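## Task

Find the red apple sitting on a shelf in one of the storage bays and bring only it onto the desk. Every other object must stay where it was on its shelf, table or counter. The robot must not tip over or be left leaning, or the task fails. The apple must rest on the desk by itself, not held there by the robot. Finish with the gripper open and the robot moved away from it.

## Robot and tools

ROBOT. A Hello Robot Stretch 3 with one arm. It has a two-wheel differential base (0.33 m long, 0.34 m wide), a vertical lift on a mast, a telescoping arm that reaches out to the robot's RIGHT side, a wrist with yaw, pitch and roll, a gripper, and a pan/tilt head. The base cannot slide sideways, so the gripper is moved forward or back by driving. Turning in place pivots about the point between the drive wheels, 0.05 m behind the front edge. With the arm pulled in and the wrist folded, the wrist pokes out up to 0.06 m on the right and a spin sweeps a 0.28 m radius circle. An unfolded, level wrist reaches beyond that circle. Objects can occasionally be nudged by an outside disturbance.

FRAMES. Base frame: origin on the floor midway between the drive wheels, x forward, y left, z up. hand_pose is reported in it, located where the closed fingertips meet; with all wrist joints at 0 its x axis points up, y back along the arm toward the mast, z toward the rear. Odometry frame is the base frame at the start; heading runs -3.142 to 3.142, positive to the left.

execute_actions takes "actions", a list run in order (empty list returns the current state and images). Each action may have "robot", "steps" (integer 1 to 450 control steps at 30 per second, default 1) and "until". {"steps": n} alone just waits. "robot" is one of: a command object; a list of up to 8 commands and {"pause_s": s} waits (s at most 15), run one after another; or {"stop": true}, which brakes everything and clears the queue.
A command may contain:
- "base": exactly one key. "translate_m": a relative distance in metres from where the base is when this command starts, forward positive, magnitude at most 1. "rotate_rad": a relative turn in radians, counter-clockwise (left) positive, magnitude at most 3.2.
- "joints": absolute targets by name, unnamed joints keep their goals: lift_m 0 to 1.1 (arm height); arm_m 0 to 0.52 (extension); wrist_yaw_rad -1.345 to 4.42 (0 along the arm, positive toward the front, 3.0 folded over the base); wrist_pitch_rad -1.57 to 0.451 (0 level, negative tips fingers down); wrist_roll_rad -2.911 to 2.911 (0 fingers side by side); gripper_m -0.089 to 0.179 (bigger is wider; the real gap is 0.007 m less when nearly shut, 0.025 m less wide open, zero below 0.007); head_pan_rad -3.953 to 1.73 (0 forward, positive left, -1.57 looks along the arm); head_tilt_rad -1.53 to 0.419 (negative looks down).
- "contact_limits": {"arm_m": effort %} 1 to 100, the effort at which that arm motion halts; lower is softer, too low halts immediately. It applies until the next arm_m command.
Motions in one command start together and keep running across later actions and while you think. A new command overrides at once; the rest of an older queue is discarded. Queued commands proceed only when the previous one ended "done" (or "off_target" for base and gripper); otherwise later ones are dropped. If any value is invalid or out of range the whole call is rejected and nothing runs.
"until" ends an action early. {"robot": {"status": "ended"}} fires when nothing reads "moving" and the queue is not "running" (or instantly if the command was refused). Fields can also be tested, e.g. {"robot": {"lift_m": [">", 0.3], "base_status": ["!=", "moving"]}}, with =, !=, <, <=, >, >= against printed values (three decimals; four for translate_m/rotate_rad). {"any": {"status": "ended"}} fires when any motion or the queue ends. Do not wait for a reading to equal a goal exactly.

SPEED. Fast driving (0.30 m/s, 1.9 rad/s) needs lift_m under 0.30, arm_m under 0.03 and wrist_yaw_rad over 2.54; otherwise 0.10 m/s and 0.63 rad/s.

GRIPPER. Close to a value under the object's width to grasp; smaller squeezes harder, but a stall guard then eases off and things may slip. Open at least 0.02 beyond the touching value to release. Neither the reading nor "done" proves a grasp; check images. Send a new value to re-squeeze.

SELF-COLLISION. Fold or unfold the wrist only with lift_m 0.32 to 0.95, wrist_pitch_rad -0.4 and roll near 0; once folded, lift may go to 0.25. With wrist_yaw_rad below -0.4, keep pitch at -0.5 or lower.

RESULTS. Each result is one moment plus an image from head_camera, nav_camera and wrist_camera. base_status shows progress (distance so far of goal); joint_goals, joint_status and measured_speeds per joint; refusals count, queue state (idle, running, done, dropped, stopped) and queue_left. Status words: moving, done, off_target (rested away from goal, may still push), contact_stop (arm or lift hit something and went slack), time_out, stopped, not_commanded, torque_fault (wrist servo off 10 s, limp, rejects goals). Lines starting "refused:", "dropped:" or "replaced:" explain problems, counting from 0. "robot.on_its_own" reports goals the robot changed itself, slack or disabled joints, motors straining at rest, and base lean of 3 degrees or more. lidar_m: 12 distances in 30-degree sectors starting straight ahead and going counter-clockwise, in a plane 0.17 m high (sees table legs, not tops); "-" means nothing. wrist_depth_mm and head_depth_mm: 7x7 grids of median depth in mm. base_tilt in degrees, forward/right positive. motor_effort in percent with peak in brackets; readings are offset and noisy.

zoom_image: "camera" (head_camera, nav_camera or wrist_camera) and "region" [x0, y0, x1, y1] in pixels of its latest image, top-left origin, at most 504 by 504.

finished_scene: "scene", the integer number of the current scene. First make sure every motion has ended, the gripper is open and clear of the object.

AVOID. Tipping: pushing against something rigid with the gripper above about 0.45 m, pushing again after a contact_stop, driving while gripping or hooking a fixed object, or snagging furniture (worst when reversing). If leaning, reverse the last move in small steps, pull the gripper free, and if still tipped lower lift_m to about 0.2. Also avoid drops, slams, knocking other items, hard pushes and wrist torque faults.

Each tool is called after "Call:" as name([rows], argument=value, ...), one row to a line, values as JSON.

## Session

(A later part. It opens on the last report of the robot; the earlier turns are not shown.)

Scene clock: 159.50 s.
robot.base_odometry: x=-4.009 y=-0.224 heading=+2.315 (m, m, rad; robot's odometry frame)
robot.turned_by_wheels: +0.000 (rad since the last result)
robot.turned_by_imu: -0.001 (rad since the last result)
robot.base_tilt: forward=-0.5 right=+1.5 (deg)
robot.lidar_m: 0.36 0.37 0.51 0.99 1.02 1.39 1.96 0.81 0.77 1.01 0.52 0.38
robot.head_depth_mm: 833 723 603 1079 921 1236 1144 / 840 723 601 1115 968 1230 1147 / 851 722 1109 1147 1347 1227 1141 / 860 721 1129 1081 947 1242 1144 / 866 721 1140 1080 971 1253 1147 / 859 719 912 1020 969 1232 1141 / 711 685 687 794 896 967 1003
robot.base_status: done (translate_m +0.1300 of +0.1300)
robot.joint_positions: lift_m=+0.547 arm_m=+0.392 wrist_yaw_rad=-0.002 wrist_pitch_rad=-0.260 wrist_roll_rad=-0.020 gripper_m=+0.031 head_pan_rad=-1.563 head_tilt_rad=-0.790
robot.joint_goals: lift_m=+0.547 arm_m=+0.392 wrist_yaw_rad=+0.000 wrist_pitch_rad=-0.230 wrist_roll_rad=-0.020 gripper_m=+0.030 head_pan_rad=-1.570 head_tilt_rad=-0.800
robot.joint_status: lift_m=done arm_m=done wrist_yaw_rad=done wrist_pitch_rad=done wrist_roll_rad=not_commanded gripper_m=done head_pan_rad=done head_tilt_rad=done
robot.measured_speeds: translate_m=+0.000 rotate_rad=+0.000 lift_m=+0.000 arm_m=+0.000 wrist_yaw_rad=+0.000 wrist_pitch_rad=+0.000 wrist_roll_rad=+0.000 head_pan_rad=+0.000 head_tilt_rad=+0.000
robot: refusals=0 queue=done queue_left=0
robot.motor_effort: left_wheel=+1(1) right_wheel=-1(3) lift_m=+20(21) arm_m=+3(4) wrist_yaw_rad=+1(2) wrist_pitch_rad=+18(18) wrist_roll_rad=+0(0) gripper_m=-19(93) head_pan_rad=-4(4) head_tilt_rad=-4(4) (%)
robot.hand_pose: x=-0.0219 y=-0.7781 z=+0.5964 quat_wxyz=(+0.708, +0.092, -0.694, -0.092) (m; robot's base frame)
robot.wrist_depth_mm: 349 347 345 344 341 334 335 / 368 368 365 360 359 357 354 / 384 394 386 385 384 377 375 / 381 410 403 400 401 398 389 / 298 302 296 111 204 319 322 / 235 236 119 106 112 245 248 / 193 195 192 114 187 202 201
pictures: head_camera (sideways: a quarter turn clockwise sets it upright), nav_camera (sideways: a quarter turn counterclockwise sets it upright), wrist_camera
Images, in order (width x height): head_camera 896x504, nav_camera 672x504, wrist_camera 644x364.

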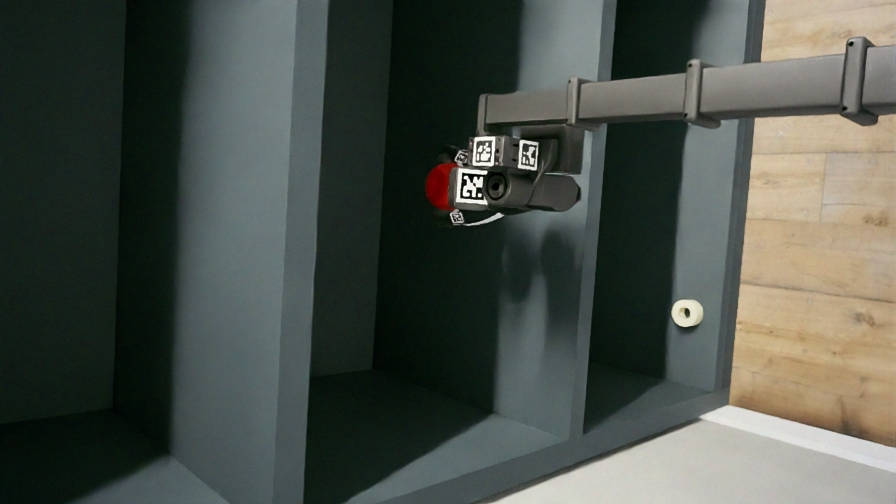

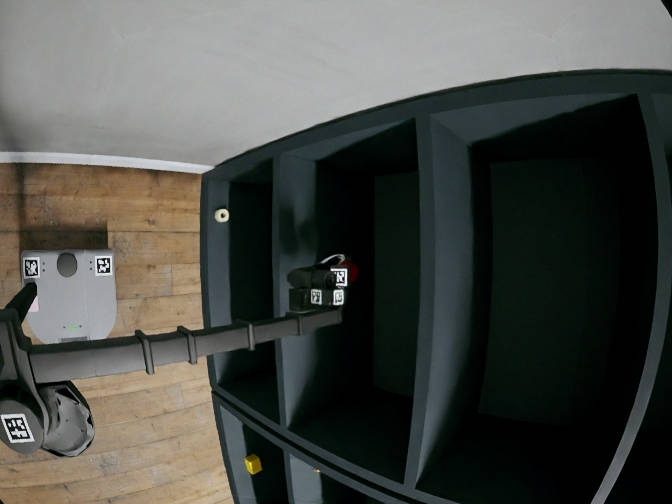

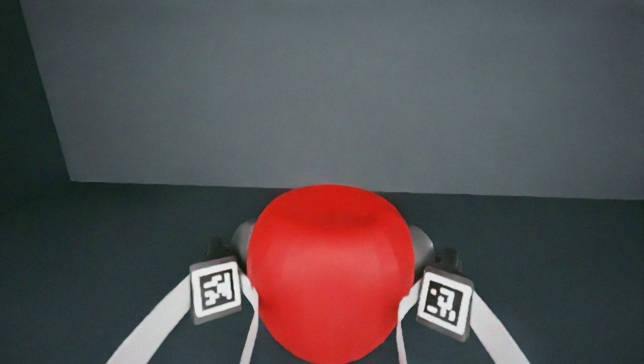

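Call:
execute_actions([
  {"robot":[{"joints":{"arm_m":0.0}},{"joints":{"wrist_pitch_rad":-0.4,"wrist_yaw_rad":2.62},"base":{"translate_m":-0.25}},{"joints":{"lift_m":0.29}},{"base":{"translate_m":-1.0}},{"base":{"translate_m":-0.5}},{"base":{"rotate_rad":-1.571},"joints":{"head_tilt_rad":-0.6}},{"joints":{"lift_m":0.95}}],"steps":450,"until":{"robot":{"status":"ended"}}},
  {"steps":450,"until":{"robot":{"status":"ended"}}},
])

Scene clock: 202.67 s.
robot.base_odometry: x=-2.824 y=-1.511 heading=+0.744 (m, m, rad; robot's odometry frame)
robot.turned_by_wheels: -1.571 (rad since the last result)
robot.turned_by_imu: -1.576 (rad since the last result)
robot.base_tilt: forward=-0.5 right=+1.5 (deg)
robot.lidar_m: 0.89 0.62 1.25 2.10 1.38 1.01 0.52 0.53 1.28 1.00 1.10 2.37
robot.head_depth_mm: 1351 1447 968 1827 1807 - - / 1365 1437 1035 1871 1799 - - / 1382 1455 1024 1883 1794 - - / 1393 1469 1022 1854 1745 - - / 1388 1478 1015 1326 1731 1540 1191 / 1415 1503 1008 1352 1675 1457 1225 / 1429 1513 1079 1981 1708 1451 1226
robot.base_status: done (rotate_rad -1.5709 of -1.5710)
robot.joint_positions: lift_m=+0.950 arm_m=+0.003 wrist_yaw_rad=+2.618 wrist_pitch_rad=-0.428 wrist_roll_rad=-0.020 gripper_m=+0.031 head_pan_rad=-1.563 head_tilt_rad=-0.606
robot.joint_goals: lift_m=+0.950 arm_m=+0.000 wrist_yaw_rad=+2.620 wrist_pitch_rad=-0.400 wrist_roll_rad=-0.020 gripper_m=+0.030 head_pan_rad=-1.570 head_tilt_rad=-0.600
robot.joint_status: lift_m=done arm_m=done wrist_yaw_rad=done wrist_pitch_rad=done wrist_roll_rad=not_commanded gripper_m=done head_pan_rad=done head_tilt_rad=done
robot.measured_speeds: translate_m=+0.000 rotate_rad=+0.000 lift_m=+0.000 arm_m=+0.000 wrist_yaw_rad=+0.000 wrist_pitch_rad=+0.000 wrist_roll_rad=+0.000 head_pan_rad=+0.000 head_tilt_rad=+0.000
robot: refusals=0 queue=done queue_left=0
robot.motor_effort: left_wheel=+1(9) right_wheel=-3(8) lift_m=+21(22) arm_m=-4(5) wrist_yaw_rad=+1(3) wrist_pitch_rad=+17(19) wrist_roll_rad=+0(0) gripper_m=-18(19) head_pan_rad=-4(4) head_tilt_rad=+3(19) (%)
robot.hand_pose: x=+0.0902 y=+0.0453 z=+0.9602 quat_wxyz=(+0.325, +0.700, -0.030, +0.636) (m; robot's base frame)
robot.wrist_depth_mm: - - - - 971 913 489 / - - - - - 566 562 / - - - - - 597 659 / - - - - - 633 772 / - - - 111 467 719 - / - - 118 106 111 837 - / - - - 114 - - -
pictures: head_camera (sideways: a quarter turn clockwise sets it upright), nav_camera (sideways: a quarter turn counterclockwise sets it upright), wrist_camera
Images, in order (width x height): head_camera 896x504, nav_camera 672x504, wrist_camera 644x364.

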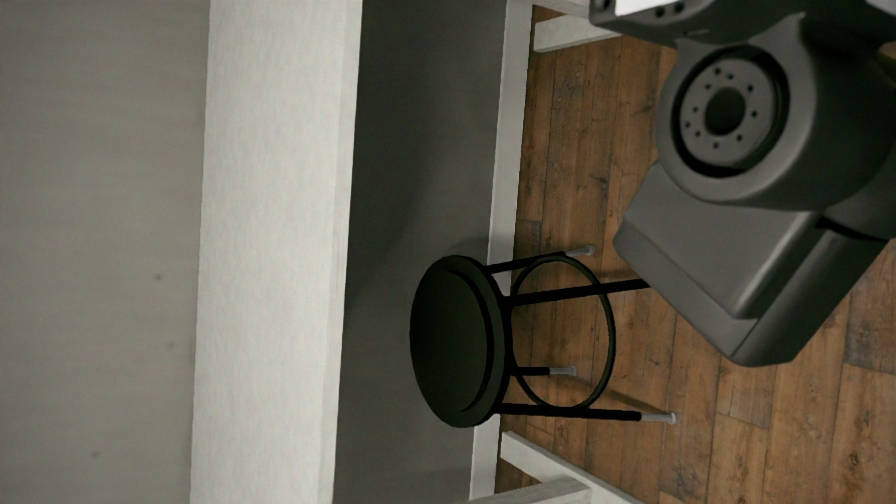

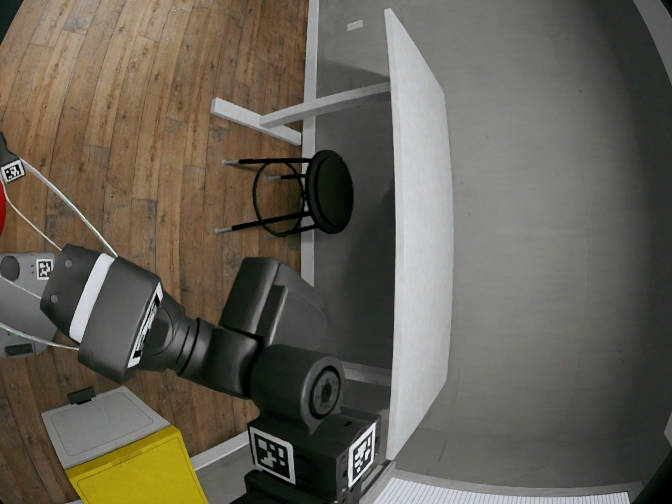

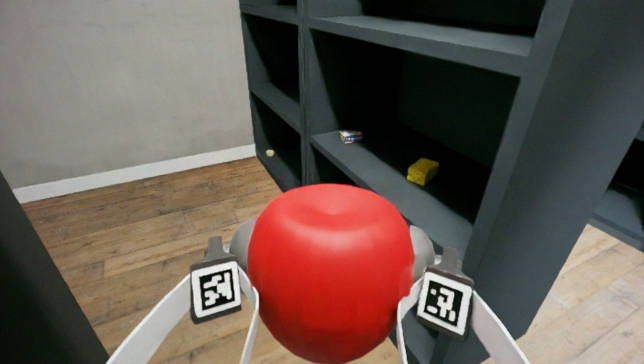

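Call:
execute_actions([
  {"robot":[{"base":{"rotate_rad":-1.571}},{"base":{"translate_m":0.33},"joints":{"wrist_yaw_rad":1.5}},{"base":{"rotate_rad":1.571},"joints":{"wrist_yaw_rad":0,"wrist_pitch_rad":-0.23}},{"joints":{"arm_m":0.4}}],"steps":450,"until":{"robot":{"status":"ended"}}},
  {"steps":450,"until":{"robot":{"status":"ended"}}},
])

Scene clock: 225.30 s.
robot.base_odometry: x=-2.600 y=-1.754 heading=+0.744 (m, m, rad; robot's odometry frame)
robot.turned_by_wheels: +0.000 (rad since the last result)
robot.turned_by_imu: -0.003 (rad since the last result)
robot.base_tilt: forward=-0.5 right=+1.5 (deg)
robot.lidar_m: 2.11 0.80 0.81 2.42 1.38 0.52 0.49 1.02 0.99 0.67 0.81 1.91
robot.head_depth_mm: 1076 1169 - 609 1645 1470 1239 / 1090 1180 - 630 1658 1478 1244 / 1097 1190 - 630 1688 1469 1238 / 1107 1205 894 655 1679 1425 1237 / 1116 1220 890 655 1056 1422 1214 / 1131 1223 885 682 1024 1420 1225 / 1141 1240 880 678 1055 1412 1226
robot.base_status: done (rotate_rad +1.5709 of +1.5710)
robot.joint_positions: lift_m=+0.950 arm_m=+0.400 wrist_yaw_rad=+0.001 wrist_pitch_rad=-0.266 wrist_roll_rad=-0.020 gripper_m=+0.031 head_pan_rad=-1.563 head_tilt_rad=-0.606
robot.joint_goals: lift_m=+0.950 arm_m=+0.400 wrist_yaw_rad=+0.000 wrist_pitch_rad=-0.230 wrist_roll_rad=-0.020 gripper_m=+0.030 head_pan_rad=-1.570 head_tilt_rad=-0.600
robot.joint_status: lift_m=done arm_m=done wrist_yaw_rad=done wrist_pitch_rad=done wrist_roll_rad=not_commanded gripper_m=done head_pan_rad=done head_tilt_rad=done
robot.measured_speeds: translate_m=+0.000 rotate_rad=+0.000 lift_m=+0.000 arm_m=+0.000 wrist_yaw_rad=+0.000 wrist_pitch_rad=+0.000 wrist_roll_rad=+0.000 head_pan_rad=+0.000 head_tilt_rad=+0.000
robot: refusals=0 queue=done queue_left=0
robot.motor_effort: left_wheel=-2(6) right_wheel=+2(5) lift_m=+21(20) arm_m=+3(4) wrist_yaw_rad=-1(3) wrist_pitch_rad=+21(23) wrist_roll_rad=+0(0) gripper_m=-18(19) head_pan_rad=-3(3) head_tilt_rad=+3(3) (%)
robot.hand_pose: x=-0.0212 y=-0.7855 z=+0.9980 quat_wxyz=(+0.708, +0.095, -0.694, -0.093) (m; robot's base frame)
robot.wrist_depth_mm: 652 649 621 622 614 609 603 / 695 675 672 665 652 642 641 / 596 620 637 676 674 663 647 / 371 381 387 395 398 411 413 / 274 273 269 111 192 285 292 / 213 214 119 106 111 223 223 / 174 176 175 114 170 181 182
pictures: head_camera (sideways: a quarter turn clockwise sets it upright), nav_camera (sideways: a quarter turn counterclockwise sets it upright), wrist_camera
Images, in order (width x height): head_camera 896x504, nav_camera 672x504, wrist_camera 644x364.

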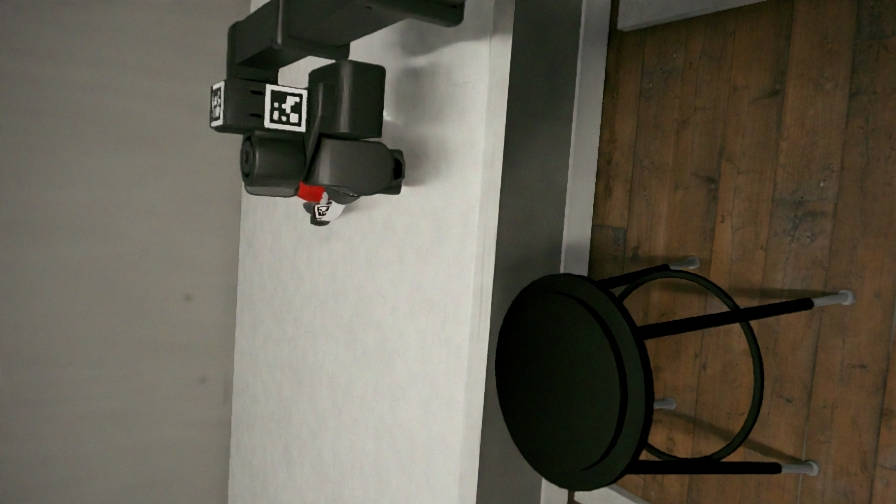

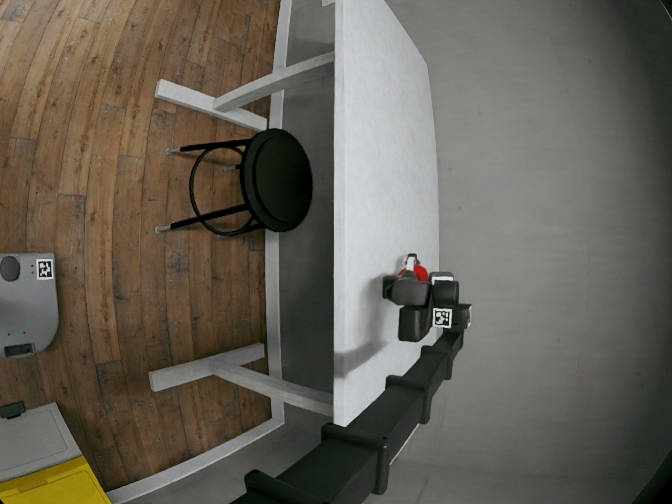

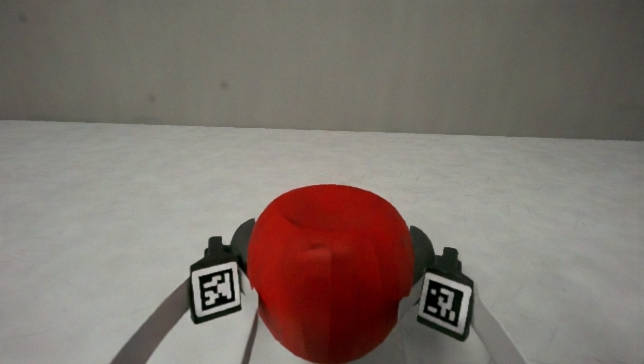

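Call:
execute_actions([
  {"robot":{"joints":{"lift_m":0.93}},"steps":60,"until":{"robot":{"status":"ended"}}},
  {"robot":[{"joints":{"gripper_m":0.15}},{"joints":{"lift_m":1.01}},{"joints":{"arm_m":0.0}}],"steps":450,"until":{"robot":{"status":"ended"}}},
])

Scene clock: 247.70 s.
robot.base_odometry: x=-2.600 y=-1.754 heading=+0.744 (m, m, rad; robot's odometry frame)
robot.turned_by_wheels: +0.000 (rad since the last result)
robot.turned_by_imu: -0.002 (rad since the last result)
robot.base_tilt: forward=-0.5 right=+1.5 (deg)
robot.lidar_m: 2.11 0.80 0.80 2.42 1.38 0.53 0.49 1.02 0.99 0.67 0.81 1.90
robot.head_depth_mm: 1075 1183 910 693 - - - / 1085 1201 904 - - - - / 1101 1201 801 - - - - / 1112 1202 894 688 1650 1428 1234 / 1120 1221 892 670 1034 1426 1210 / 1132 1227 889 682 1018 1429 1232 / 1146 1242 883 678 1058 1417 1220
robot.base_status: done (rotate_rad +1.5709 of +1.5710)
robot.joint_positions: lift_m=+1.010 arm_m=+0.003 wrist_yaw_rad=+0.001 wrist_pitch_rad=-0.251 wrist_roll_rad=-0.020 gripper_m=+0.150 head_pan_rad=-1.563 head_tilt_rad=-0.606
robot.joint_goals: lift_m=+1.010 arm_m=+0.000 wrist_yaw_rad=+0.000 wrist_pitch_rad=-0.230 wrist_roll_rad=-0.020 gripper_m=+0.150 head_pan_rad=-1.570 head_tilt_rad=-0.600
robot.joint_status: lift_m=done arm_m=done wrist_yaw_rad=done wrist_pitch_rad=done wrist_roll_rad=not_commanded gripper_m=done head_pan_rad=done head_tilt_rad=done
robot.measured_speeds: translate_m=+0.000 rotate_rad=+0.000 lift_m=+0.000 arm_m=+0.000 wrist_yaw_rad=+0.000 wrist_pitch_rad=+0.000 wrist_roll_rad=+0.000 head_pan_rad=+0.000 head_tilt_rad=+0.000
robot: refusals=0 queue=done queue_left=0
robot.motor_effort: left_wheel=-3(3) right_wheel=+3(2) lift_m=+20(21) arm_m=-4(5) wrist_yaw_rad=-1(0) wrist_pitch_rad=+13(21) wrist_roll_rad=+0(0) gripper_m=+0(83) head_pan_rad=-4(4) head_tilt_rad=+4(3) (%)
robot.hand_pose: x=-0.0212 y=-0.3901 z=+1.0615 quat_wxyz=(+0.709, +0.090, -0.694, -0.088) (m; robot's base frame)
robot.wrist_depth_mm: - - - 979 987 949 940 / - - - - - - 985 / 977 925 995 - - - - / 557 567 574 540 590 598 632 / 403 423 413 411 418 423 426 / 858 - 832 351 352 - 341 / - 741 743 - - - -
pictures: head_camera (sideways: a quarter turn clockwise sets it upright), nav_camera (sideways: a quarter turn counterclockwise sets it upright), wrist_camera
Images, in order (width x height): head_camera 896x504, nav_camera 672x504, wrist_camera 644x364.

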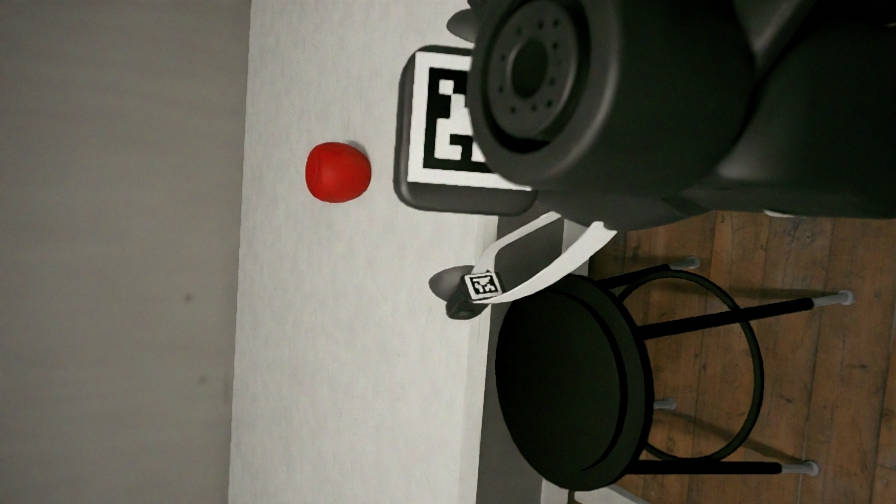

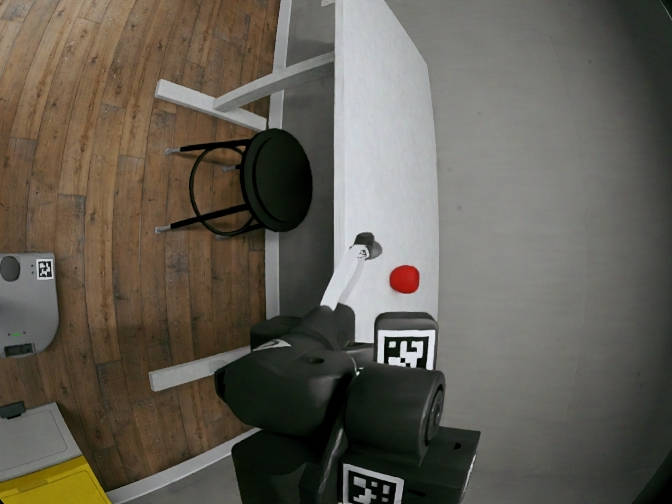

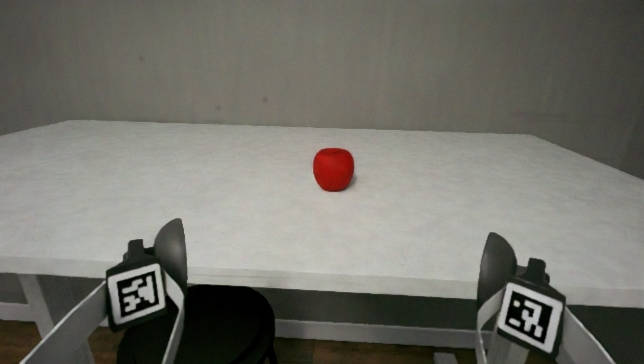

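Call:
finished_scene(scene=2)

The scene is finished: the task was done.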